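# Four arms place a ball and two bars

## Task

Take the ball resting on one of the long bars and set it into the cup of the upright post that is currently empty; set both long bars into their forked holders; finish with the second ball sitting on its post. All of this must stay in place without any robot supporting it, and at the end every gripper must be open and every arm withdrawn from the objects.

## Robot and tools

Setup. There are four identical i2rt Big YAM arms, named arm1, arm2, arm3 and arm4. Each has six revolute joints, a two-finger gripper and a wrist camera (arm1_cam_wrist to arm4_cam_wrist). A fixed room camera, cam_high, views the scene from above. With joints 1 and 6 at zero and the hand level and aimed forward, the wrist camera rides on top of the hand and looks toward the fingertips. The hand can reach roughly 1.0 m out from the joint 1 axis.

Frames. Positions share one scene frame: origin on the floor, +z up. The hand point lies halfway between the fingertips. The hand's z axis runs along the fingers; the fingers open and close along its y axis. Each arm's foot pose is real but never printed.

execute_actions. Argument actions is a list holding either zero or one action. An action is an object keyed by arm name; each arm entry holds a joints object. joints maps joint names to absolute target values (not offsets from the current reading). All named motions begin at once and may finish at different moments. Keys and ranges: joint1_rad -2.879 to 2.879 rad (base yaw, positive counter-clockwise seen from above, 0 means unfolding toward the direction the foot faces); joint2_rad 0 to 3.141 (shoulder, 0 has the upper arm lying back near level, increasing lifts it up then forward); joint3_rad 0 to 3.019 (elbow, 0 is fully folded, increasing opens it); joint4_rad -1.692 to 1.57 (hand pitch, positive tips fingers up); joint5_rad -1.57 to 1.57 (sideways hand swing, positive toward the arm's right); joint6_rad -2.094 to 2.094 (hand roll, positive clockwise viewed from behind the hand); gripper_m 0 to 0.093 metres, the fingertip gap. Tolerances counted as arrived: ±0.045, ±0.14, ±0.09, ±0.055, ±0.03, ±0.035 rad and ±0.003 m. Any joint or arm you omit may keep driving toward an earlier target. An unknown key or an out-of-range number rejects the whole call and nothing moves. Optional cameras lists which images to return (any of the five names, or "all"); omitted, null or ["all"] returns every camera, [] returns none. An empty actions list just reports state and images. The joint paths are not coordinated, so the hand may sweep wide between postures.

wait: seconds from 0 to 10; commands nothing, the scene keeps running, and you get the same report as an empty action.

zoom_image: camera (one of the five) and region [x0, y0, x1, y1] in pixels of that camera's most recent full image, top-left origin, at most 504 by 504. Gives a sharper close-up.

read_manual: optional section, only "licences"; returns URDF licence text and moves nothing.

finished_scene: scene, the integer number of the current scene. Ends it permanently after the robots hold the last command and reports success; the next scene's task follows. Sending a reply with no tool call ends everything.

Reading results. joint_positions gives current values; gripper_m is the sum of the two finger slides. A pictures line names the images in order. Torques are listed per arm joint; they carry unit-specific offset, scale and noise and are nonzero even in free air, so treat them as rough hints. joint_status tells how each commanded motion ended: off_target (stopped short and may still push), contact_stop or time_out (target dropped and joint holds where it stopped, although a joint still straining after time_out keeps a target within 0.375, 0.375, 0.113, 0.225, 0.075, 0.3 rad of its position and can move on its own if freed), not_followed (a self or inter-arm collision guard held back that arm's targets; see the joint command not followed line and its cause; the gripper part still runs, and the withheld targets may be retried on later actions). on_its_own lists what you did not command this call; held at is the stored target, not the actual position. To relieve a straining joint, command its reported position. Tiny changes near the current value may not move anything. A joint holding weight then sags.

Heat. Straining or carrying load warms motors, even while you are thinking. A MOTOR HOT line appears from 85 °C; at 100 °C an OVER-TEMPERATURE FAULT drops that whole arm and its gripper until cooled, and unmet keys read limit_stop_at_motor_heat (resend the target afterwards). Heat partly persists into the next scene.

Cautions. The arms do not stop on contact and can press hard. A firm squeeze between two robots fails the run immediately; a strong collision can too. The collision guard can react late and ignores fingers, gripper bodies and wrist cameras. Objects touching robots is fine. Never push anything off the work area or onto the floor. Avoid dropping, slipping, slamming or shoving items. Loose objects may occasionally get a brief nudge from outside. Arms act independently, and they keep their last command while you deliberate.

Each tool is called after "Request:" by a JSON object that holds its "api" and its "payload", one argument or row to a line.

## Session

Request:
{"api": "execute_actions", "payload": {
  "actions": [],
  "cameras": ["cam_high","arm3_cam_wrist","arm2_cam_wrist"]
}}

Scene clock: 0.00 s.
Joint torques (N m, as the arm reports them, + toward a larger angle): no reading
arm1.joint_positions: joint1_rad=+0.289 joint2_rad=+0.563 joint3_rad=+1.420 joint4_rad=-1.296 joint5_rad=-0.058 joint6_rad=+0.327 gripper_m=+0.095
arm1.joint_status: not commanded
arm1.hand: x=+1.2499 y=-0.0691 z=+1.3737 quat_wxyz=(-0.186, -0.845, +0.000, +0.502) (m; scene frame)
arm2.joint_positions: joint1_rad=+0.280 joint2_rad=+0.490 joint3_rad=+1.389 joint4_rad=-1.172 joint5_rad=-0.142 joint6_rad=+0.076 gripper_m=+0.094
arm2.joint_status: not commanded
arm2.hand: x=+0.0919 y=+1.2751 z=+1.3815 quat_wxyz=(-0.531, -0.451, -0.658, +0.287) (m; scene frame)
arm3.joint_positions: joint1_rad=+0.256 joint2_rad=+0.643 joint3_rad=+1.352 joint4_rad=-1.304 joint5_rad=+0.291 joint6_rad=+0.090 gripper_m=+0.095
arm3.joint_status: not commanded
arm3.hand: x=-1.2042 y=+0.0158 z=+1.3568 quat_wxyz=(-0.484, -0.001, -0.874, +0.056) (m; scene frame)
arm4.joint_positions: joint1_rad=+0.183 joint2_rad=+0.640 joint3_rad=+1.458 joint4_rad=-1.331 joint5_rad=+0.226 joint6_rad=-0.156 gripper_m=+0.094
arm4.joint_status: not commanded
arm4.hand: x=-0.0147 y=-1.2165 z=+1.3531 quat_wxyz=(-0.411, +0.681, -0.525, -0.302) (m; scene frame)
pictures: arm2_cam_wrist, arm3_cam_wrist, cam_high
Images, in order (width x height): arm2_cam_wrist 616x616, arm3_cam_wrist 616x616, cam_high 896x504.

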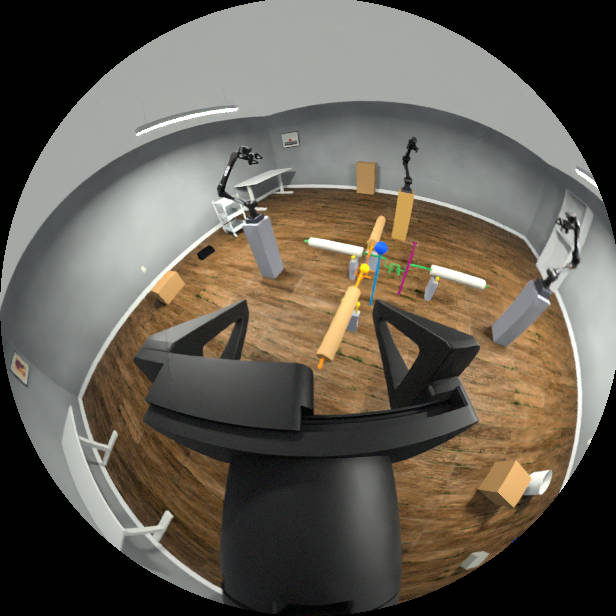

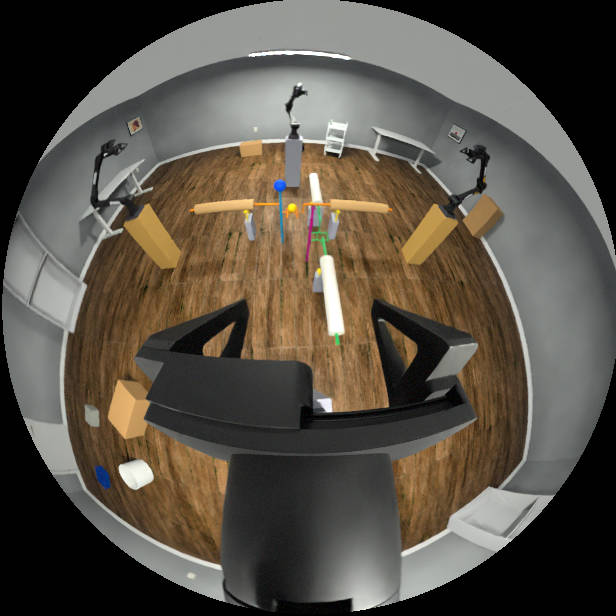

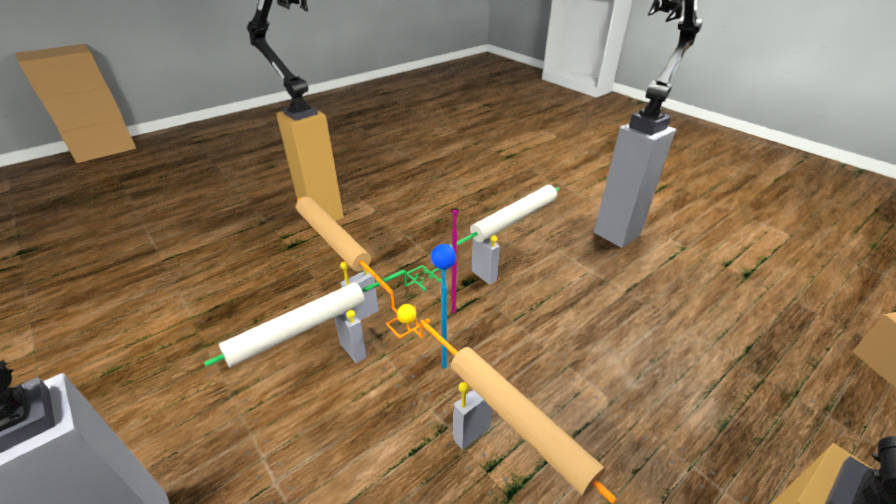

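Mirrored layout.

Request:
{"api": "execute_actions", "payload": {
  "actions": [
    {"arm4":{"joints":{"joint1_rad":-0.64,"joint2_rad":2.336,"joint3_rad":1.25,"joint4_rad":-0.48,"joint5_rad":0,"joint6_rad":-0.59}},"arm2":{"joints":{"joint1_rad":0.545,"joint2_rad":2.336,"joint3_rad":1.25,"joint4_rad":-0.48,"joint5_rad":0,"joint6_rad":0.59}},"arm1":{"joints":{"joint1_rad":0,"joint2_rad":2.4,"joint3_rad":0.9,"joint4_rad":1.55,"joint5_rad":0,"joint6_rad":0}},"arm3":{"joints":{"joint1_rad":0,"joint2_rad":2.4,"joint3_rad":0.9,"joint4_rad":1.55,"joint5_rad":0,"joint6_rad":0}}}
  ]
}}

Scene clock: 12.13 s.
Joint torques (N m, as the arm reports them, + toward a larger angle): arm1=[ -2.88 -13.04   2.23   2.35   0.22  -0.32] | arm2=[  2.34 -19.73   4.92   0.52   0.13   0.21] | arm3=[ -0.38 -15.72   2.19   3.25  -0.28  -0.19] | arm4=[ -1.45 -17.75   4.1    1.2    0.    -0.01]
arm1.joint_positions: joint1_rad=+0.003 joint2_rad=+2.394 joint3_rad=+0.899 joint4_rad=+1.522 joint5_rad=-0.003 joint6_rad=+0.014 gripper_m=+0.095
arm1.joint_status: all done
arm1.hand: x=+0.8297 y=-0.0027 z=+0.7619 quat_wxyz=(-0.008, -0.699, +0.002, +0.716) (m; scene frame)
arm2.joint_positions: joint1_rad=+0.536 joint2_rad=+2.326 joint3_rad=+1.242 joint4_rad=-0.488 joint5_rad=-0.005 joint6_rad=+0.577 gripper_m=+0.094
arm2.joint_status: all done
arm2.hand: x=+0.2786 y=+1.0258 z=+0.5532 quat_wxyz=(+0.004, -0.704, -0.710, +0.001) (m; scene frame)
arm3.joint_positions: joint1_rad=+0.010 joint2_rad=+2.394 joint3_rad=+0.903 joint4_rad=+1.527 joint5_rad=+0.004 joint6_rad=+0.013 gripper_m=+0.095
arm3.joint_status: all done
arm3.hand: x=-0.8276 y=-0.0066 z=+0.8004 quat_wxyz=(-0.724, -0.004, -0.690, +0.004) (m; scene frame)
arm4.joint_positions: joint1_rad=-0.641 joint2_rad=+2.343 joint3_rad=+1.247 joint4_rad=-0.492 joint5_rad=+0.001 joint6_rad=-0.581 gripper_m=+0.094
arm4.joint_status: all done
arm4.hand: x=+0.2816 y=-1.0312 z=+0.5501 quat_wxyz=(+0.009, +0.703, -0.711, +0.002) (m; scene frame)
pictures: arm1_cam_wrist, arm2_cam_wrist, arm3_cam_wrist, arm4_cam_wrist, cam_high
Images, in order (width x height): arm1_cam_wrist 616x616, arm2_cam_wrist 616x616, arm3_cam_wrist 616x616, arm4_cam_wrist 616x616, cam_high 896x504.

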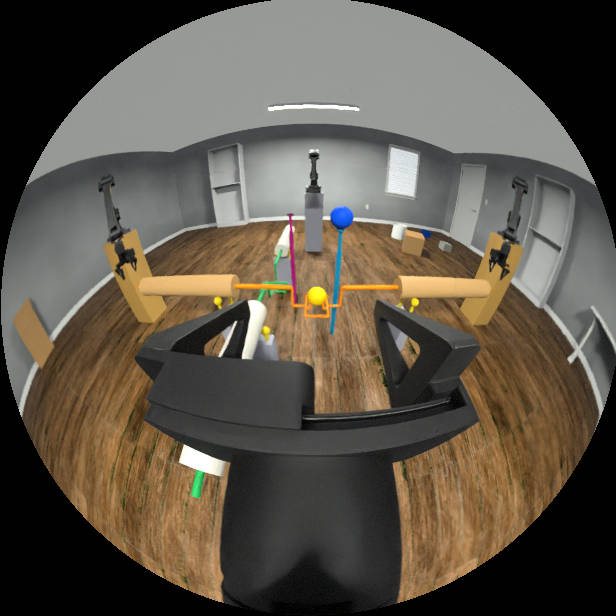

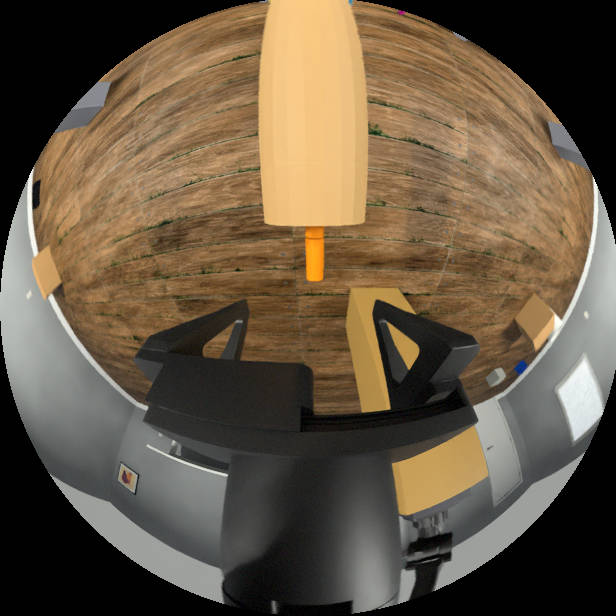

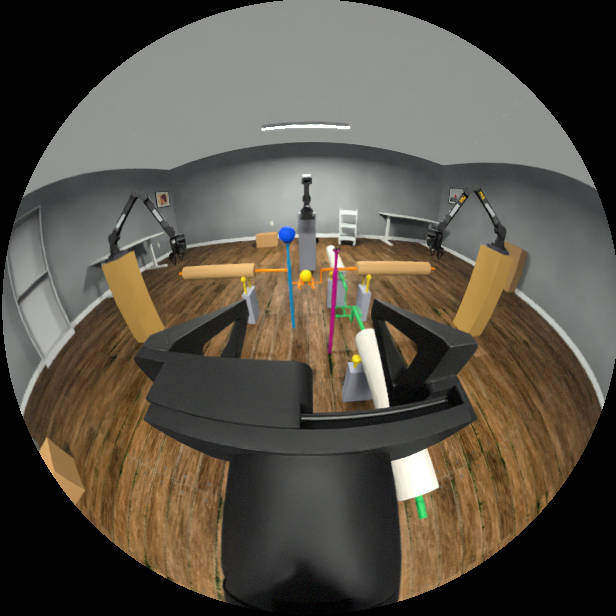

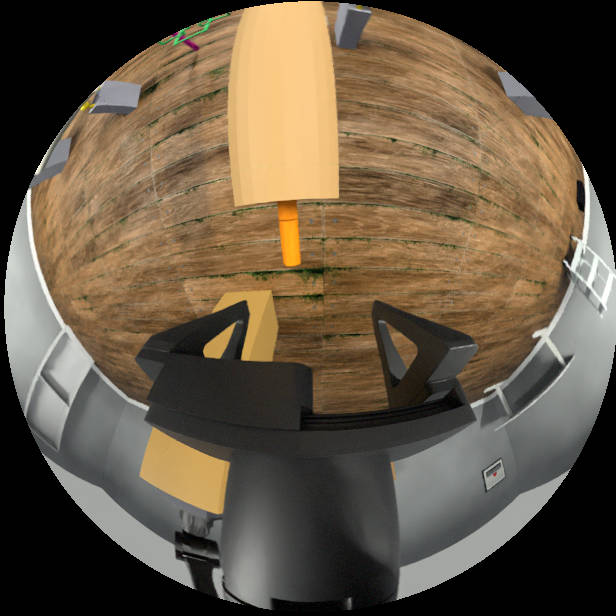

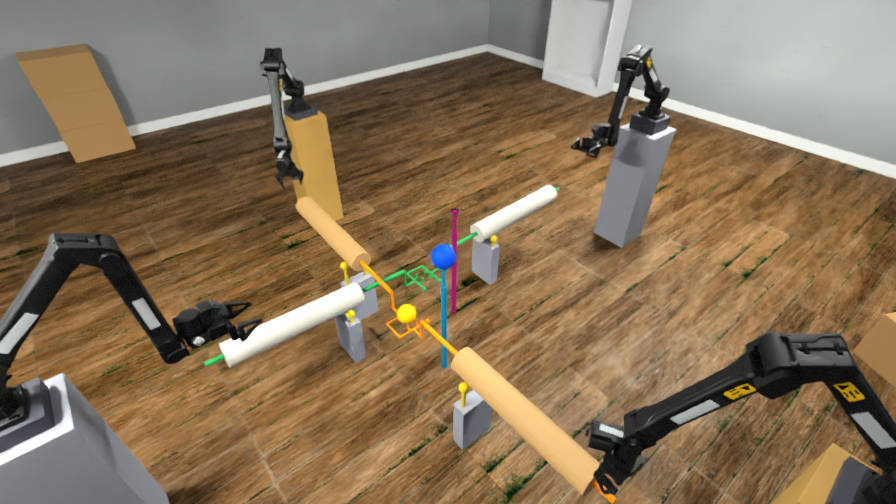

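Request:
{"api": "execute_actions", "payload": {
  "actions": [
    {"arm4":{"joints":{"joint1_rad":-0.58,"joint2_rad":2.576,"joint3_rad":1.352,"joint4_rad":-0.335,"joint6_rad":-0.53,"gripper_m":0.06}},"arm2":{"joints":{"joint2_rad":2.576,"joint3_rad":1.342,"joint4_rad":-0.33,"gripper_m":0.06}}}
  ],
  "cameras": ["arm4_cam_wrist","arm2_cam_wrist"]
}}

Scene clock: 20.37 s.
Joint torques (N m, as the arm reports them, + toward a larger angle): arm1=[ -2.92 -13.1    2.22   2.34   0.22  -0.33] | arm2=[  2.04 -21.37   3.78   0.46   0.12   0.21] | arm3=[ -0.69 -15.86   2.2    3.25  -0.27  -0.17] | arm4=[ -2.49 -18.08   3.48   0.64   0.02   0.2 ]
arm1.joint_positions: joint1_rad=+0.003 joint2_rad=+2.394 joint3_rad=+0.899 joint4_rad=+1.522 joint5_rad=-0.003 joint6_rad=+0.014 gripper_m=+0.095
arm1.joint_status: not commanded
arm1.hand: x=+0.8297 y=-0.0027 z=+0.7619 quat_wxyz=(-0.008, -0.699, +0.002, +0.716) (m; scene frame)
arm2.joint_positions: joint1_rad=+0.536 joint2_rad=+2.577 joint3_rad=+1.332 joint4_rad=-0.337 joint5_rad=-0.005 joint6_rad=+0.577 gripper_m=+0.060
arm2.joint_status: all done
arm2.hand: x=+0.2711 y=+1.0353 z=+0.4452 quat_wxyz=(+0.009, -0.705, -0.710, +0.001) (m; scene frame)
arm3.joint_positions: joint1_rad=+0.010 joint2_rad=+2.394 joint3_rad=+0.903 joint4_rad=+1.527 joint5_rad=+0.004 joint6_rad=+0.013 gripper_m=+0.095
arm3.joint_status: not commanded
arm3.hand: x=-0.8276 y=-0.0066 z=+0.8004 quat_wxyz=(-0.724, -0.004, -0.690, +0.004) (m; scene frame)
arm4.joint_positions: joint1_rad=-0.574 joint2_rad=+2.584 joint3_rad=+1.347 joint4_rad=-0.343 joint5_rad=+0.001 joint6_rad=-0.539 gripper_m=+0.060
arm4.joint_status: all done
arm4.hand: x=+0.2512 y=-1.0160 z=+0.4479 quat_wxyz=(+0.005, +0.712, -0.702, +0.001) (m; scene frame)
pictures: arm2_cam_wrist, arm4_cam_wrist
Images, in order (width x height): arm2_cam_wrist 616x616, arm4_cam_wrist 616x616.

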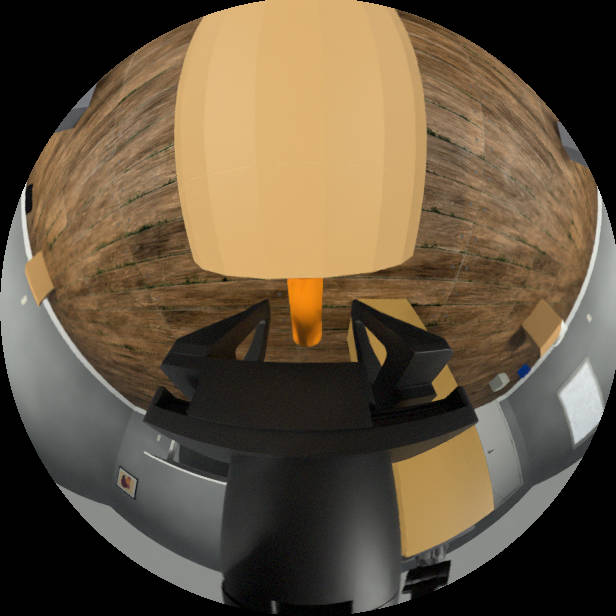

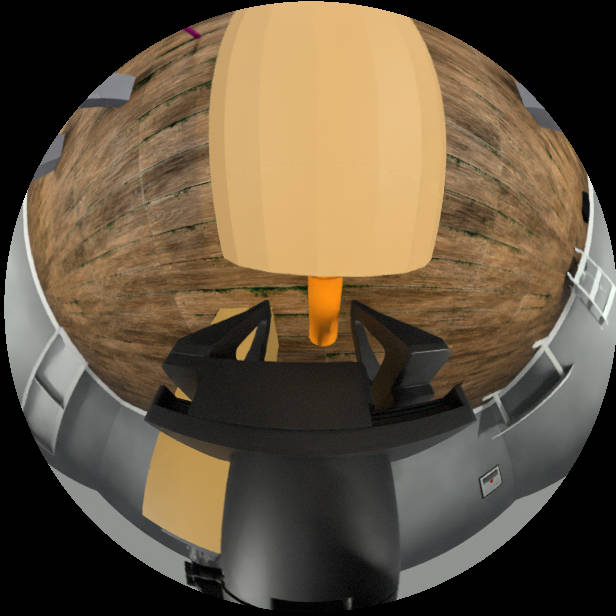

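Request:
{"api": "execute_actions", "payload": {
  "actions": [
    {"arm4":{"joints":{"joint1_rad":-0.592,"joint4_rad":-0.3}},"arm2":{"joints":{"joint4_rad":-0.29}}}
  ],
  "cameras": []
}}

Request:
{"api": "execute_actions", "payload": {
  "actions": [
    {"arm4":{"joints":{"gripper_m":0}},"arm2":{"joints":{"gripper_m":0}}}
  ],
  "cameras": []
}}

Request:
{"api": "execute_actions", "payload": {
  "actions": [
    {"arm4":{"joints":{"joint2_rad":2.33,"joint3_rad":1.25,"joint4_rad":-0.48}},"arm2":{"joints":{"joint2_rad":2.33,"joint3_rad":1.25,"joint4_rad":-0.48}}}
  ],
  "cameras": []
}}

Request:
{"api": "execute_actions", "payload": {
  "actions": [
    {"arm4":{"joints":{"joint1_rad":-0.69,"joint6_rad":-0.64,"joint2_rad":2.19,"joint3_rad":1.09,"joint4_rad":-0.46}},"arm2":{"joints":{"joint1_rad":0.485,"joint6_rad":0.53,"joint2_rad":2.34,"joint3_rad":1.46,"joint4_rad":-0.66}}}
  ],
  "cameras": []
}}

Request:
{"api": "execute_actions", "payload": {
  "actions": [
    {"arm4":{"joints":{"joint1_rad":-0.81,"joint6_rad":-0.762,"joint2_rad":2.05,"joint3_rad":0.945,"joint4_rad":-0.449}},"arm2":{"joints":{"joint1_rad":0.442,"joint6_rad":0.489,"joint2_rad":2.375,"joint3_rad":1.68,"joint4_rad":-0.842}}}
  ],
  "cameras": ["cam_high"]
}}

Request:
{"api": "execute_actions", "payload": {
  "actions": [
    {"arm4":{"joints":{"joint2_rad":1.77,"joint3_rad":0.97,"joint4_rad":-0.75}},"arm2":{"joints":{"joint2_rad":2.18,"joint3_rad":1.69,"joint4_rad":-1.045}}}
  ],
  "cameras": []
}}

Request:
{"api": "execute_actions", "payload": {
  "actions": [
    {"arm4":{"joints":{"joint2_rad":1.56,"joint3_rad":1.1,"joint4_rad":-1.075}},"arm2":{"joints":{"joint2_rad":2.05,"joint3_rad":1.81,"joint4_rad":-1.291}}}
  ]
}}

Scene clock: 42.00 s.
Joint torques (N m, as the arm reports them, + toward a larger angle): arm1=[ -2.91 -13.1    2.22   2.35   0.21  -0.33] | arm2=[  2.13 -21.9    3.72   0.73   0.12   0.2 ] | arm3=[ -0.67 -15.75   2.18   3.32  -0.28  -0.19] | arm4=[ -1.46 -18.27   3.43   1.08   0.05   0.19]
arm1.joint_positions: joint1_rad=+0.003 joint2_rad=+2.394 joint3_rad=+0.899 joint4_rad=+1.522 joint5_rad=-0.003 joint6_rad=+0.014 gripper_m=+0.095
arm1.joint_status: not commanded
arm1.hand: x=+0.8297 y=-0.0027 z=+0.7619 quat_wxyz=(-0.008, -0.699, +0.002, +0.716) (m; scene frame)
arm2.joint_positions: joint1_rad=+0.536 joint2_rad=+2.577 joint3_rad=+1.332 joint4_rad=-0.302 joint5_rad=-0.005 joint6_rad=+0.577 gripper_m=+0.060
arm2.joint_status: all done
arm2.hand: x=+0.2759 y=+1.0281 z=+0.4452 quat_wxyz=(-0.008, -0.704, -0.710, +0.004) (m; scene frame)
arm3.joint_positions: joint1_rad=+0.010 joint2_rad=+2.394 joint3_rad=+0.903 joint4_rad=+1.527 joint5_rad=+0.004 joint6_rad=+0.013 gripper_m=+0.095
arm3.joint_status: not commanded
arm3.hand: x=-0.8276 y=-0.0066 z=+0.8004 quat_wxyz=(-0.724, -0.004, -0.690, +0.004) (m; scene frame)
arm4.joint_positions: joint1_rad=-0.589 joint2_rad=+2.584 joint3_rad=+1.347 joint4_rad=-0.313 joint5_rad=+0.001 joint6_rad=-0.539 gripper_m=+0.060
arm4.joint_status: all done
arm4.hand: x=+0.2613 y=-1.0133 z=+0.4479 quat_wxyz=(-0.010, +0.707, -0.707, -0.002) (m; scene frame)
pictures: none
No camera images: the call's "cameras" was empty. Leave "cameras" out to get every camera's image.

Scene clock: 42.63 s.
Joint torques (N m, as the arm reports them, + toward a larger angle): arm1=[ -2.92 -13.13   2.23   2.34   0.22  -0.32] | arm2=[  2.31 -21.69   3.74   0.84  -0.09   0.23] | arm3=[ -0.54 -15.74   2.16   3.26  -0.27  -0.17] | arm4=[ -1.87 -17.4    3.3    1.19   0.17   0.24]
arm1.joint_positions: joint1_rad=+0.003 joint2_rad=+2.394 joint3_rad=+0.899 joint4_rad=+1.522 joint5_rad=-0.003 joint6_rad=+0.014 gripper_m=+0.095
arm1.joint_status: not commanded
arm1.hand: x=+0.8297 y=-0.0027 z=+0.7619 quat_wxyz=(-0.008, -0.699, +0.002, +0.716) (m; scene frame)
arm2.joint_positions: joint1_rad=+0.536 joint2_rad=+2.577 joint3_rad=+1.332 joint4_rad=-0.302 joint5_rad=+0.002 joint6_rad=+0.574 gripper_m=+0.019
arm2.joint_status: gripper_m off_target (ended at +0.019, target +0.000)
arm2.hand: x=+0.2748 y=+1.0276 z=+0.4452 quat_wxyz=(-0.007, -0.703, -0.711, +0.007) (m; scene frame)
arm3.joint_positions: joint1_rad=+0.010 joint2_rad=+2.394 joint3_rad=+0.903 joint4_rad=+1.527 joint5_rad=+0.004 joint6_rad=+0.013 gripper_m=+0.095
arm3.joint_status: not commanded
arm3.hand: x=-0.8276 y=-0.0066 z=+0.8004 quat_wxyz=(-0.724, -0.004, -0.690, +0.004) (m; scene frame)
arm4.joint_positions: joint1_rad=-0.588 joint2_rad=+2.584 joint3_rad=+1.347 joint4_rad=-0.313 joint5_rad=-0.002 joint6_rad=-0.548 gripper_m=+0.019
arm4.joint_status: gripper_m off_target (ended at +0.019, target +0.000)
arm4.hand: x=+0.2603 y=-1.0128 z=+0.4479 quat_wxyz=(-0.009, +0.711, -0.703, -0.004) (m; scene frame)
pictures: none
No camera images: the call's "cameras" was empty. Leave "cameras" out to get every camera's image.

Scene clock: 43.70 s.
Joint torques (N m, as the arm reports them, + toward a larger angle): arm1=[ -2.94 -13.11   2.22   2.34   0.21  -0.32] | arm2=[  1.41 -21.95   4.7   -0.27  -0.06   0.22] | arm3=[ -0.41 -15.74   2.26   3.25  -0.28  -0.19] | arm4=[ -1.75 -18.63   4.08   0.28   0.24   0.32]
arm1.joint_positions: joint1_rad=+0.003 joint2_rad=+2.394 joint3_rad=+0.899 joint4_rad=+1.522 joint5_rad=-0.003 joint6_rad=+0.014 gripper_m=+0.095
arm1.joint_status: not commanded
arm1.hand: x=+0.8297 y=-0.0027 z=+0.7619 quat_wxyz=(-0.008, -0.699, +0.002, +0.716) (m; scene frame)
arm2.joint_positions: joint1_rad=+0.542 joint2_rad=+2.341 joint3_rad=+1.244 joint4_rad=-0.470 joint5_rad=+0.001 joint6_rad=+0.576 gripper_m=+0.019
arm2.joint_status: all done
arm2.hand: x=+0.2809 y=+1.0269 z=+0.5464 quat_wxyz=(+0.002, -0.702, -0.712, +0.005) (m; scene frame)
arm3.joint_positions: joint1_rad=+0.010 joint2_rad=+2.394 joint3_rad=+0.903 joint4_rad=+1.527 joint5_rad=+0.004 joint6_rad=+0.013 gripper_m=+0.095
arm3.joint_status: not commanded
arm3.hand: x=-0.8276 y=-0.0066 z=+0.8004 quat_wxyz=(-0.724, -0.004, -0.690, +0.004) (m; scene frame)
arm4.joint_positions: joint1_rad=-0.592 joint2_rad=+2.344 joint3_rad=+1.247 joint4_rad=-0.474 joint5_rad=-0.004 joint6_rad=-0.551 gripper_m=+0.019
arm4.joint_status: all done
arm4.hand: x=+0.2621 y=-1.0138 z=+0.5496 quat_wxyz=(+0.001, +0.710, -0.704, -0.002) (m; scene frame)
pictures: none
No camera images: the call's "cameras" was empty. Leave "cameras" out to get every camera's image.

Scene clock: 44.77 s.
Joint torques (N m, as the arm reports them, + toward a larger angle): arm1=[ -2.89 -13.06   2.22   2.35   0.22  -0.33] | arm2=[  1.4  -23.19   7.78  -0.12  -0.03   0.19] | arm3=[ -0.46 -15.69   2.19   3.22  -0.26  -0.18] | arm4=[ -1.01 -17.67   4.     0.14   0.12   0.29]
arm1.joint_positions: joint1_rad=+0.003 joint2_rad=+2.394 joint3_rad=+0.899 joint4_rad=+1.522 joint5_rad=-0.003 joint6_rad=+0.014 gripper_m=+0.095
arm1.joint_status: not commanded
arm1.hand: x=+0.8297 y=-0.0027 z=+0.7619 quat_wxyz=(-0.008, -0.699, +0.002, +0.716) (m; scene frame)
arm2.joint_positions: joint1_rad=+0.488 joint2_rad=+2.343 joint3_rad=+1.431 joint4_rad=-0.651 joint5_rad=+0.000 joint6_rad=+0.521 gripper_m=+0.019
arm2.joint_status: all done
arm2.hand: x=+0.2888 y=+0.9600 z=+0.5831 quat_wxyz=(+0.001, -0.702, -0.712, +0.005) (m; scene frame)
arm3.joint_positions: joint1_rad=+0.010 joint2_rad=+2.394 joint3_rad=+0.903 joint4_rad=+1.527 joint5_rad=+0.004 joint6_rad=+0.013 gripper_m=+0.095
arm3.joint_status: not commanded
arm3.hand: x=-0.8276 y=-0.0066 z=+0.8004 quat_wxyz=(-0.724, -0.004, -0.690, +0.004) (m; scene frame)
arm4.joint_positions: joint1_rad=-0.694 joint2_rad=+2.214 joint3_rad=+1.085 joint4_rad=-0.455 joint5_rad=-0.002 joint6_rad=-0.660 gripper_m=+0.019
arm4.joint_status: all done
arm4.hand: x=+0.2778 y=-1.0800 z=+0.5827 quat_wxyz=(+0.008, +0.713, -0.701, +0.000) (m; scene frame)
pictures: none
No camera images: the call's "cameras" was empty. Leave "cameras" out to get every camera's image.

Scene clock: 45.80 s.
Joint torques (N m, as the arm reports them, + toward a larger angle): arm1=[ -2.9  -13.08   2.22   2.34   0.21  -0.32] | arm2=[  1.09 -26.04   9.34  -0.39  -0.01   0.24] | arm3=[ -0.68 -15.59   2.27   3.26  -0.26  -0.19] | arm4=[ -1.72 -15.09   4.25   0.06   0.24   0.33]
arm1.joint_positions: joint1_rad=+0.003 joint2_rad=+2.394 joint3_rad=+0.899 joint4_rad=+1.522 joint5_rad=-0.003 joint6_rad=+0.014 gripper_m=+0.095
arm1.joint_status: not commanded
arm1.hand: x=+0.8297 y=-0.0027 z=+0.7619 quat_wxyz=(-0.008, -0.699, +0.002, +0.716) (m; scene frame)
arm2.joint_positions: joint1_rad=+0.443 joint2_rad=+2.384 joint3_rad=+1.646 joint4_rad=-0.829 joint5_rad=+0.000 joint6_rad=+0.474 gripper_m=+0.019
arm2.joint_status: all done
arm2.hand: x=+0.2941 y=+0.8975 z=+0.6150 quat_wxyz=(+0.003, -0.700, -0.714, +0.004) (m; scene frame)
arm3.joint_positions: joint1_rad=+0.010 joint2_rad=+2.394 joint3_rad=+0.903 joint4_rad=+1.527 joint5_rad=+0.004 joint6_rad=+0.013 gripper_m=+0.095
arm3.joint_status: not commanded
arm3.hand: x=-0.8276 y=-0.0066 z=+0.8004 quat_wxyz=(-0.724, -0.004, -0.690, +0.004) (m; scene frame)
arm4.joint_positions: joint1_rad=-0.813 joint2_rad=+2.070 joint3_rad=+0.941 joint4_rad=-0.445 joint5_rad=-0.004 joint6_rad=-0.783 gripper_m=+0.019
arm4.joint_status: all done
arm4.hand: x=+0.2933 y=-1.1426 z=+0.6207 quat_wxyz=(+0.003, +0.714, -0.700, -0.002) (m; scene frame)
pictures: cam_high
Images, in order (width x height): cam_high 896x504.

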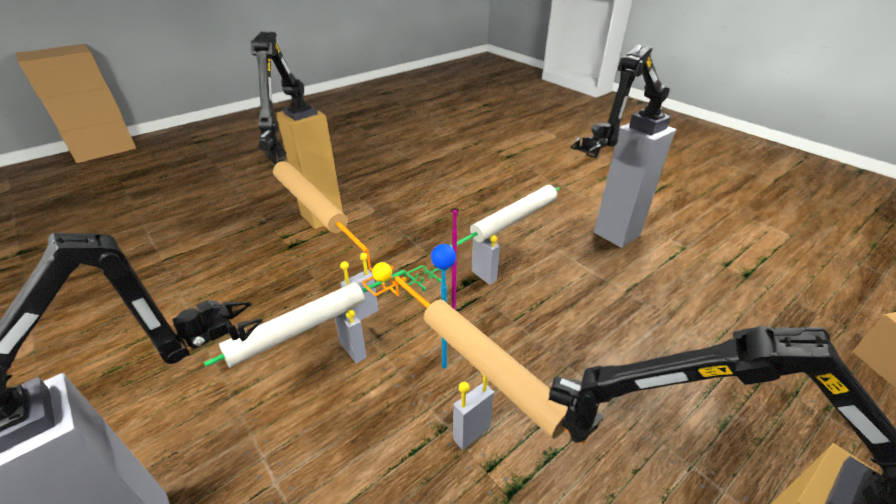

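Scene clock: 46.93 s.
Joint torques (N m, as the arm reports them, + toward a larger angle): arm1=[ -2.93 -13.08   2.22   2.34   0.21  -0.32] | arm2=[  1.37 -24.66  10.86  -0.18  -0.03   0.24] | arm3=[ -0.81 -15.86   2.12   3.3   -0.27  -0.17] | arm4=[ -2.13 -13.6    7.59  -0.07   0.47   0.22]
arm1.joint_positions: joint1_rad=+0.003 joint2_rad=+2.394 joint3_rad=+0.899 joint4_rad=+1.522 joint5_rad=-0.003 joint6_rad=+0.014 gripper_m=+0.095
arm1.joint_status: not commanded
arm1.hand: x=+0.8297 y=-0.0027 z=+0.7619 quat_wxyz=(-0.008, -0.699, +0.002, +0.716) (m; scene frame)
arm2.joint_positions: joint1_rad=+0.443 joint2_rad=+2.182 joint3_rad=+1.649 joint4_rad=-1.035 joint5_rad=+0.000 joint6_rad=+0.474 gripper_m=+0.019
arm2.joint_status: all done
arm2.hand: x=+0.2943 y=+0.8996 z=+0.7382 quat_wxyz=(+0.003, -0.700, -0.714, +0.004) (m; scene frame)
arm3.joint_positions: joint1_rad=+0.010 joint2_rad=+2.394 joint3_rad=+0.903 joint4_rad=+1.527 joint5_rad=+0.004 joint6_rad=+0.013 gripper_m=+0.095
arm3.joint_status: not commanded
arm3.hand: x=-0.8276 y=-0.0066 z=+0.8004 quat_wxyz=(-0.724, -0.004, -0.690, +0.004) (m; scene frame)
arm4.joint_positions: joint1_rad=-0.805 joint2_rad=+1.778 joint3_rad=+0.941 joint4_rad=-0.737 joint5_rad=-0.009 joint6_rad=-0.773 gripper_m=+0.019
arm4.joint_status: all done
arm4.hand: x=+0.2875 y=-1.1427 z=+0.7388 quat_wxyz=(+0.003, +0.714, -0.700, -0.005) (m; scene frame)
pictures: none
No camera images: the call's "cameras" was empty. Leave "cameras" out to get every camera's image.

Scene clock: 48.10 s.
Joint torques (N m, as the arm reports them, + toward a larger angle): arm1=[ -2.92 -13.11   2.22   2.35   0.21  -0.33] | arm2=[  0.91 -24.81  12.21  -0.49  -0.05   0.22] | arm3=[ -0.46 -15.85   2.18   3.25  -0.26  -0.21] | arm4=[ -2.38 -12.88  11.1   -0.35   0.52   0.17]
arm1.joint_positions: joint1_rad=+0.003 joint2_rad=+2.394 joint3_rad=+0.899 joint4_rad=+1.522 joint5_rad=-0.003 joint6_rad=+0.014 gripper_m=+0.095
arm1.joint_status: not commanded
arm1.hand: x=+0.8297 y=-0.0027 z=+0.7619 quat_wxyz=(-0.008, -0.699, +0.002, +0.716) (m; scene frame)
arm2.joint_positions: joint1_rad=+0.443 joint2_rad=+2.060 joint3_rad=+1.765 joint4_rad=-1.273 joint5_rad=+0.000 joint6_rad=+0.474 gripper_m=+0.019
arm2.joint_status: all done
arm2.hand: x=+0.2962 y=+0.8984 z=+0.8526 quat_wxyz=(+0.004, -0.701, -0.714, +0.004) (m; scene frame)
arm3.joint_positions: joint1_rad=+0.010 joint2_rad=+2.394 joint3_rad=+0.903 joint4_rad=+1.527 joint5_rad=+0.004 joint6_rad=+0.013 gripper_m=+0.095
arm3.joint_status: not commanded
arm3.hand: x=-0.8276 y=-0.0066 z=+0.8004 quat_wxyz=(-0.724, -0.004, -0.690, +0.004) (m; scene frame)
arm4.joint_positions: joint1_rad=-0.805 joint2_rad=+1.570 joint3_rad=+1.044 joint4_rad=-1.057 joint5_rad=-0.010 joint6_rad=-0.772 gripper_m=+0.019
arm4.joint_status: all done
arm4.hand: x=+0.2846 y=-1.1453 z=+0.8529 quat_wxyz=(+0.007, +0.713, -0.701, -0.005) (m; scene frame)
pictures: arm1_cam_wrist, arm2_cam_wrist, arm3_cam_wrist, arm4_cam_wrist, cam_high
Images, in order (width x height): arm1_cam_wrist 616x616, arm2_cam_wrist 616x616, arm3_cam_wrist 616x616, arm4_cam_wrist 616x616, cam_high 896x504.

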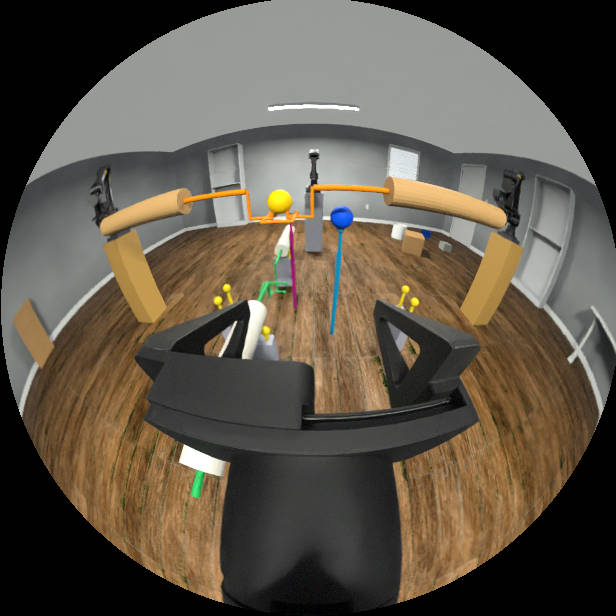

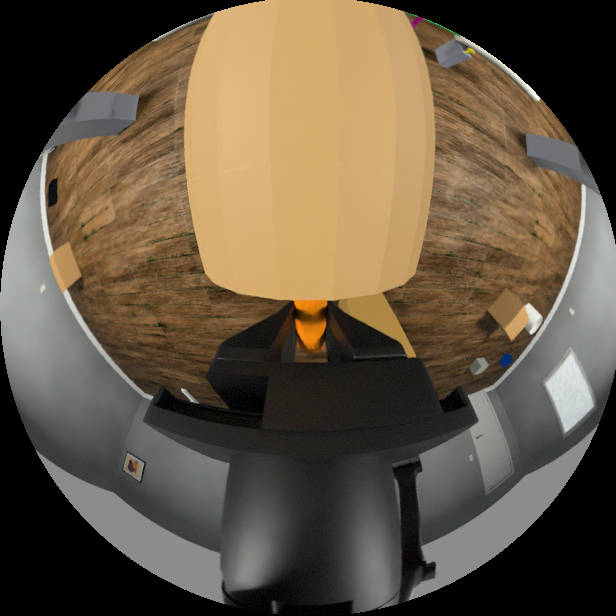

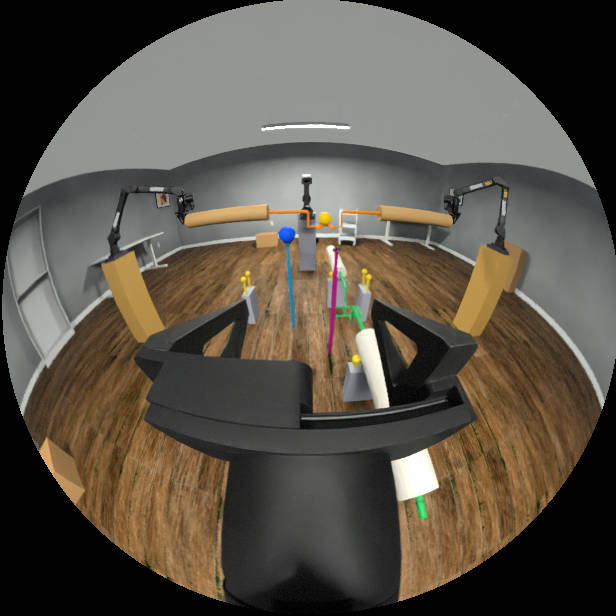

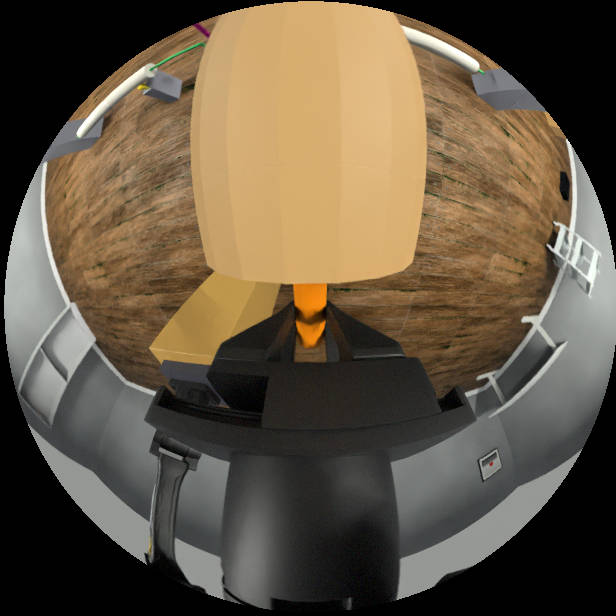

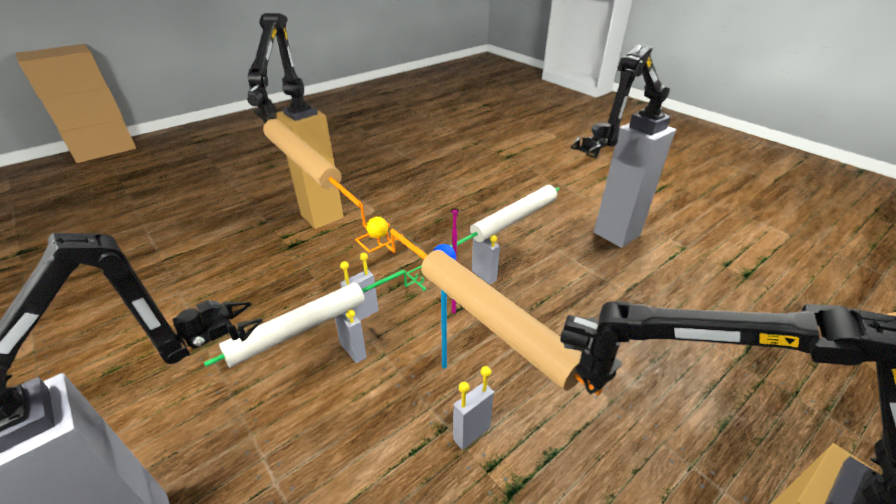

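Request:
{"api": "execute_actions", "payload": {
  "actions": [
    {"arm4":{"joints":{"joint1_rad":-0.509,"joint6_rad":-0.461,"joint2_rad":1.365,"joint3_rad":0.815,"joint4_rad":-0.996}},"arm2":{"joints":{"joint1_rad":0.214,"joint6_rad":0.261,"joint2_rad":1.935,"joint3_rad":1.585,"joint4_rad":-1.173}}}
  ],
  "cameras": []
}}

Request:
{"api": "execute_actions", "payload": {
  "actions": [
    {"arm4":{"joints":{"joint1_rad":-0.048,"joint6_rad":0,"joint2_rad":1.27,"joint3_rad":0.725,"joint4_rad":-1.004}},"arm2":{"joints":{"joint1_rad":-0.047,"joint6_rad":0,"joint2_rad":1.89,"joint3_rad":1.505,"joint4_rad":-1.146}}}
  ],
  "cameras": []
}}

Request:
{"api": "execute_actions", "payload": {
  "actions": [
    {"arm4":{"joints":{"joint1_rad":0.33,"joint6_rad":0.378,"joint2_rad":1.343,"joint3_rad":0.79,"joint4_rad":-0.998}},"arm2":{"joints":{"joint1_rad":-0.258,"joint6_rad":-0.211,"joint2_rad":1.942,"joint3_rad":1.565,"joint4_rad":-1.163}}}
  ],
  "cameras": ["cam_high","arm3_cam_wrist"]
}}

Request:
{"api": "zoom_image", "payload": {
  "camera": "cam_high",
  "region": [405, 160, 505, 260]
}}

Request:
{"api": "zoom_image", "payload": {
  "camera": "arm3_cam_wrist",
  "region": [290, 195, 380, 285]
}}

Scene clock: 63.03 s.
Joint torques (N m, as the arm reports them, + toward a larger angle): arm1=[ -2.89 -13.1    2.22   2.34   0.21  -0.32] | arm2=[  1.78 -25.3   10.05   0.51  -0.08   0.3 ] | arm3=[ -0.36 -16.03   2.24   3.16  -0.27  -0.18] | arm4=[-2.08 -9.97  8.4   0.76  0.36  0.22]
arm1.joint_positions: joint1_rad=+0.003 joint2_rad=+2.394 joint3_rad=+0.899 joint4_rad=+1.522 joint5_rad=-0.003 joint6_rad=+0.014 gripper_m=+0.095
arm1.joint_status: not commanded
arm1.hand: x=+0.8297 y=-0.0027 z=+0.7619 quat_wxyz=(-0.008, -0.699, +0.002, +0.716) (m; scene frame)
arm2.joint_positions: joint1_rad=+0.211 joint2_rad=+1.975 joint3_rad=+1.562 joint4_rad=-1.180 joint5_rad=+0.001 joint6_rad=+0.240 gripper_m=+0.019
arm2.joint_status: all done
arm2.hand: x=+0.1486 y=+0.8914 z=+0.8316 quat_wxyz=(+0.014, -0.700, -0.714, -0.001) (m; scene frame)
arm3.joint_positions: joint1_rad=+0.010 joint2_rad=+2.394 joint3_rad=+0.903 joint4_rad=+1.527 joint5_rad=+0.004 joint6_rad=+0.013 gripper_m=+0.095
arm3.joint_status: not commanded
arm3.hand: x=-0.8276 y=-0.0066 z=+0.8004 quat_wxyz=(-0.724, -0.004, -0.690, +0.004) (m; scene frame)
arm4.joint_positions: joint1_rad=-0.504 joint2_rad=+1.382 joint3_rad=+0.794 joint4_rad=-1.002 joint5_rad=-0.006 joint6_rad=-0.474 gripper_m=+0.019
arm4.joint_status: all done
arm4.hand: x=+0.1445 y=-1.1526 z=+0.8392 quat_wxyz=(+0.011, +0.714, -0.700, +0.000) (m; scene frame)
pictures: none
No camera images: the call's "cameras" was empty. Leave "cameras" out to get every camera's image.

Scene clock: 64.30 s.
Joint torques (N m, as the arm reports them, + toward a larger angle): arm1=[ -2.9  -13.09   2.23   2.34   0.21  -0.32] | arm2=[  2.14 -24.59  10.08   0.1   -0.12   0.36] | arm3=[ -0.86 -15.98   2.1    3.28  -0.26  -0.18] | arm4=[-1.35 -8.67  8.05  0.46  0.23  0.31]
arm1.joint_positions: joint1_rad=+0.003 joint2_rad=+2.394 joint3_rad=+0.899 joint4_rad=+1.522 joint5_rad=-0.003 joint6_rad=+0.014 gripper_m=+0.095
arm1.joint_status: not commanded
arm1.hand: x=+0.8297 y=-0.0027 z=+0.7619 quat_wxyz=(-0.008, -0.699, +0.002, +0.716) (m; scene frame)
arm2.joint_positions: joint1_rad=-0.055 joint2_rad=+1.933 joint3_rad=+1.481 joint4_rad=-1.145 joint5_rad=+0.002 joint6_rad=-0.027 gripper_m=+0.019
arm2.joint_status: all done
arm2.hand: x=-0.0032 y=+0.8932 z=+0.8285 quat_wxyz=(+0.014, -0.699, -0.714, -0.005) (m; scene frame)
arm3.joint_positions: joint1_rad=+0.010 joint2_rad=+2.394 joint3_rad=+0.903 joint4_rad=+1.527 joint5_rad=+0.004 joint6_rad=+0.013 gripper_m=+0.095
arm3.joint_status: not commanded
arm3.hand: x=-0.8276 y=-0.0066 z=+0.8004 quat_wxyz=(-0.724, -0.004, -0.690, +0.004) (m; scene frame)
arm4.joint_positions: joint1_rad=-0.048 joint2_rad=+1.285 joint3_rad=+0.710 joint4_rad=-1.005 joint5_rad=-0.003 joint6_rad=-0.019 gripper_m=+0.019
arm4.joint_status: all done
arm4.hand: x=-0.0007 y=-1.1517 z=+0.8409 quat_wxyz=(+0.005, +0.715, -0.700, +0.002) (m; scene frame)
pictures: none
No camera images: the call's "cameras" was empty. Leave "cameras" out to get every camera's image.

Scene clock: 65.47 s.
Joint torques (N m, as the arm reports them, + toward a larger angle): arm1=[ -2.93 -13.08   2.22   2.33   0.21  -0.32] | arm2=[  1.77 -21.73  11.78  -0.3   -0.13   0.33] | arm3=[ -0.25 -15.73   2.16   3.27  -0.27  -0.17] | arm4=[-1.53 -9.1   9.37 -0.09  0.24  0.33]
arm1.joint_positions: joint1_rad=+0.003 joint2_rad=+2.394 joint3_rad=+0.899 joint4_rad=+1.522 joint5_rad=-0.003 joint6_rad=+0.014 gripper_m=+0.095
arm1.joint_status: not commanded
arm1.hand: x=+0.8297 y=-0.0027 z=+0.7619 quat_wxyz=(-0.008, -0.699, +0.002, +0.716) (m; scene frame)
arm2.joint_positions: joint1_rad=-0.262 joint2_rad=+1.948 joint3_rad=+1.520 joint4_rad=-1.151 joint5_rad=+0.001 joint6_rad=-0.234 gripper_m=+0.019
arm2.joint_status: all done
arm2.hand: x=-0.1207 y=+0.8930 z=+0.8349 quat_wxyz=(+0.007, -0.700, -0.714, +0.001) (m; scene frame)
arm3.joint_positions: joint1_rad=+0.010 joint2_rad=+2.394 joint3_rad=+0.903 joint4_rad=+1.527 joint5_rad=+0.004 joint6_rad=+0.013 gripper_m=+0.095
arm3.joint_status: not commanded
arm3.hand: x=-0.8276 y=-0.0066 z=+0.8004 quat_wxyz=(-0.724, -0.004, -0.690, +0.004) (m; scene frame)
arm4.joint_positions: joint1_rad=+0.328 joint2_rad=+1.356 joint3_rad=+0.753 joint4_rad=-0.987 joint5_rad=-0.002 joint6_rad=+0.355 gripper_m=+0.019
arm4.joint_status: all done
arm4.hand: x=-0.1172 y=-1.1548 z=+0.8344 quat_wxyz=(+0.006, +0.715, -0.699, +0.008) (m; scene frame)
pictures: arm3_cam_wrist, cam_high
Images, in order (width x height): arm3_cam_wrist 616x616, cam_high 896x504.

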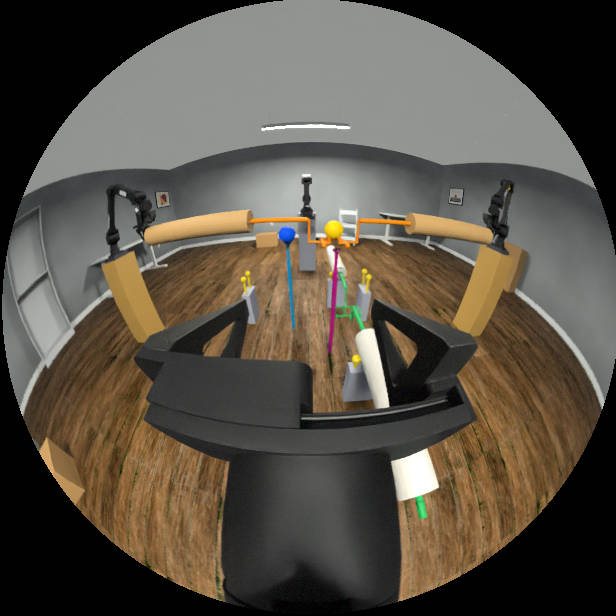

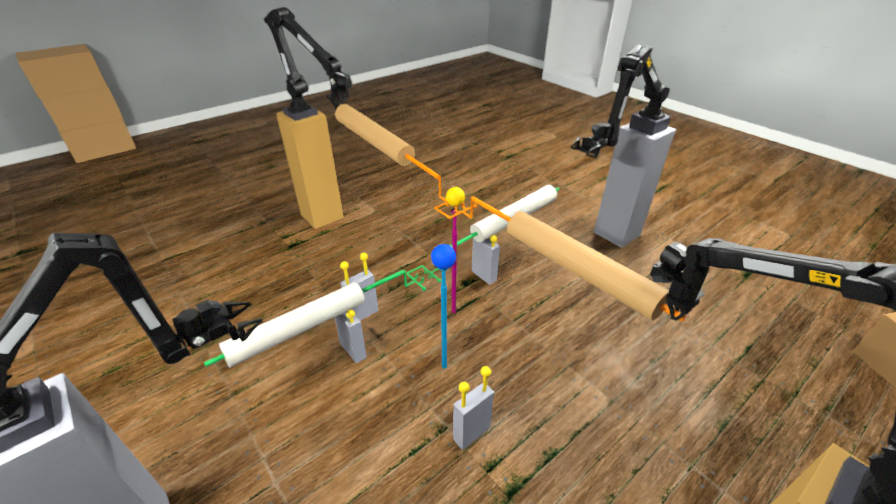

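Region (405, 160, 505, 260) of cam_high's 896x504 image, scaled by 5.040, with more detail than that image has.

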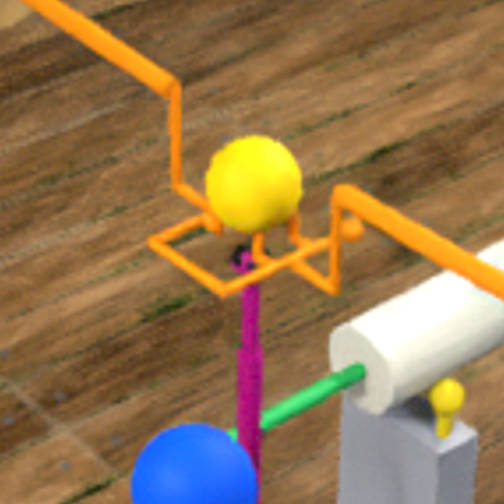

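Region (290, 195, 380, 285) of arm3_cam_wrist's 616x616 image, scaled by 5.600, with more detail than that image has.

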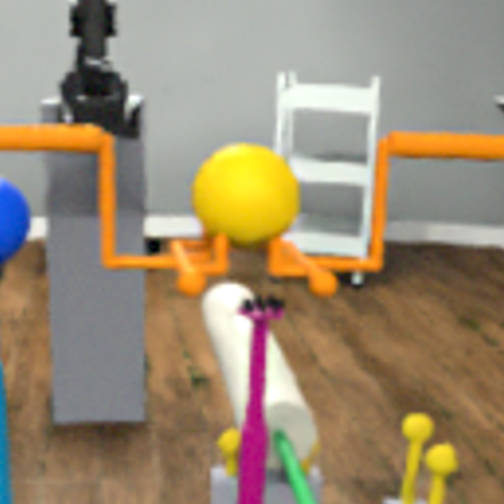

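Request:
{"api": "execute_actions", "payload": {
  "actions": [
    {"arm4":{"joints":{"joint1_rad":0.378,"joint6_rad":0.421,"joint3_rad":0.715,"joint4_rad":-0.93}},"arm2":{"joints":{"joint1_rad":-0.275,"joint2_rad":1.99,"joint3_rad":1.61,"joint4_rad":-1.141}}}
  ],
  "cameras": ["cam_high","arm3_cam_wrist"]
}}

Request:
{"api": "zoom_image", "payload": {
  "camera": "cam_high",
  "region": [405, 160, 505, 260]
}}

Request:
{"api": "zoom_image", "payload": {
  "camera": "arm3_cam_wrist",
  "region": [290, 195, 380, 285]
}}

Scene clock: 78.67 s.
Joint torques (N m, as the arm reports them, + toward a larger angle): arm1=[ -2.95 -13.09   2.23   2.34   0.21  -0.32] | arm2=[ -0.14 -22.81  12.62  -0.02  -0.11   0.28] | arm3=[ -0.31 -15.76   2.16   3.31  -0.29  -0.17] | arm4=[-1.5  -8.74  6.66  0.78  0.19  0.28]
arm1.joint_positions: joint1_rad=+0.003 joint2_rad=+2.394 joint3_rad=+0.899 joint4_rad=+1.522 joint5_rad=-0.003 joint6_rad=+0.014 gripper_m=+0.095
arm1.joint_status: not commanded
arm1.hand: x=+0.8297 y=-0.0027 z=+0.7619 quat_wxyz=(-0.008, -0.699, +0.002, +0.716) (m; scene frame)
arm2.joint_positions: joint1_rad=-0.262 joint2_rad=+2.000 joint3_rad=+1.552 joint4_rad=-1.135 joint5_rad=+0.001 joint6_rad=-0.231 gripper_m=+0.019
arm2.joint_status: all done
arm2.hand: x=-0.1235 y=+0.8808 z=+0.8171 quat_wxyz=(+0.008, -0.701, -0.713, -0.001) (m; scene frame)
arm3.joint_positions: joint1_rad=+0.010 joint2_rad=+2.394 joint3_rad=+0.903 joint4_rad=+1.527 joint5_rad=+0.004 joint6_rad=+0.013 gripper_m=+0.095
arm3.joint_status: not commanded
arm3.hand: x=-0.8276 y=-0.0066 z=+0.8004 quat_wxyz=(-0.724, -0.004, -0.690, +0.004) (m; scene frame)
arm4.joint_positions: joint1_rad=+0.374 joint2_rad=+1.356 joint3_rad=+0.713 joint4_rad=-0.939 joint5_rad=-0.002 joint6_rad=+0.404 gripper_m=+0.019
arm4.joint_status: all done
arm4.hand: x=-0.1275 y=-1.1672 z=+0.8218 quat_wxyz=(+0.004, +0.714, -0.700, +0.005) (m; scene frame)
pictures: arm3_cam_wrist, cam_high
Images, in order (width x height): arm3_cam_wrist 616x616, cam_high 896x504.

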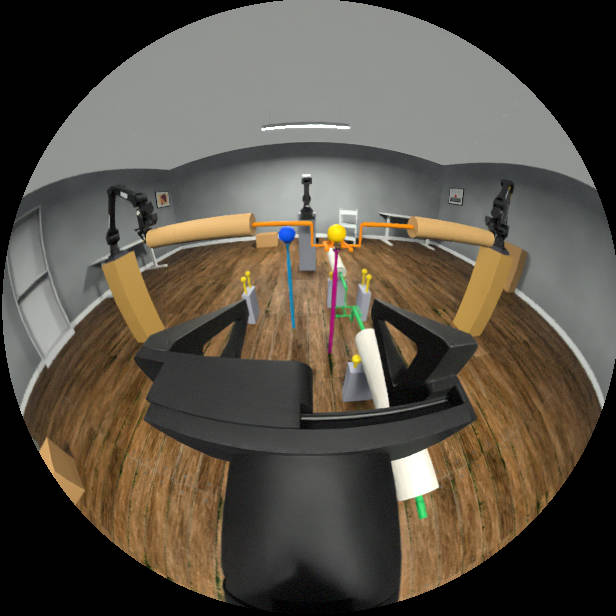

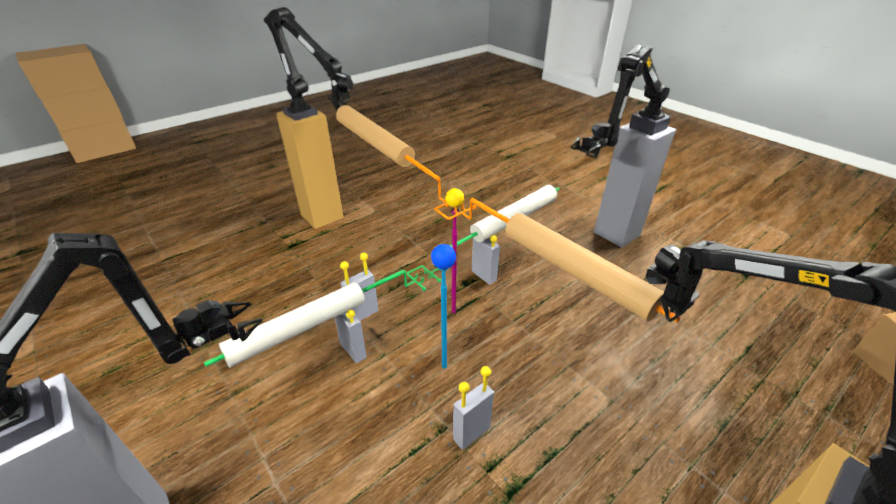

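Region (405, 160, 505, 260) of cam_high's 896x504 image, scaled by 5.040, with more detail than that image has.

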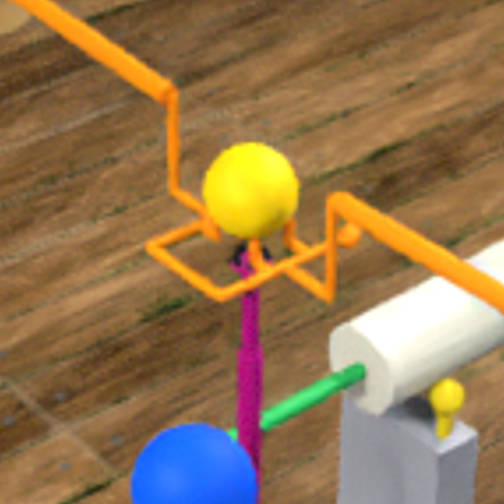

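Region (290, 195, 380, 285) of arm3_cam_wrist's 616x616 image, scaled by 5.600, with more detail than that image has.

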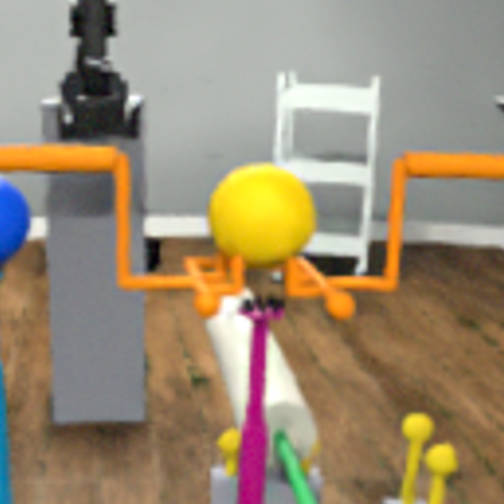

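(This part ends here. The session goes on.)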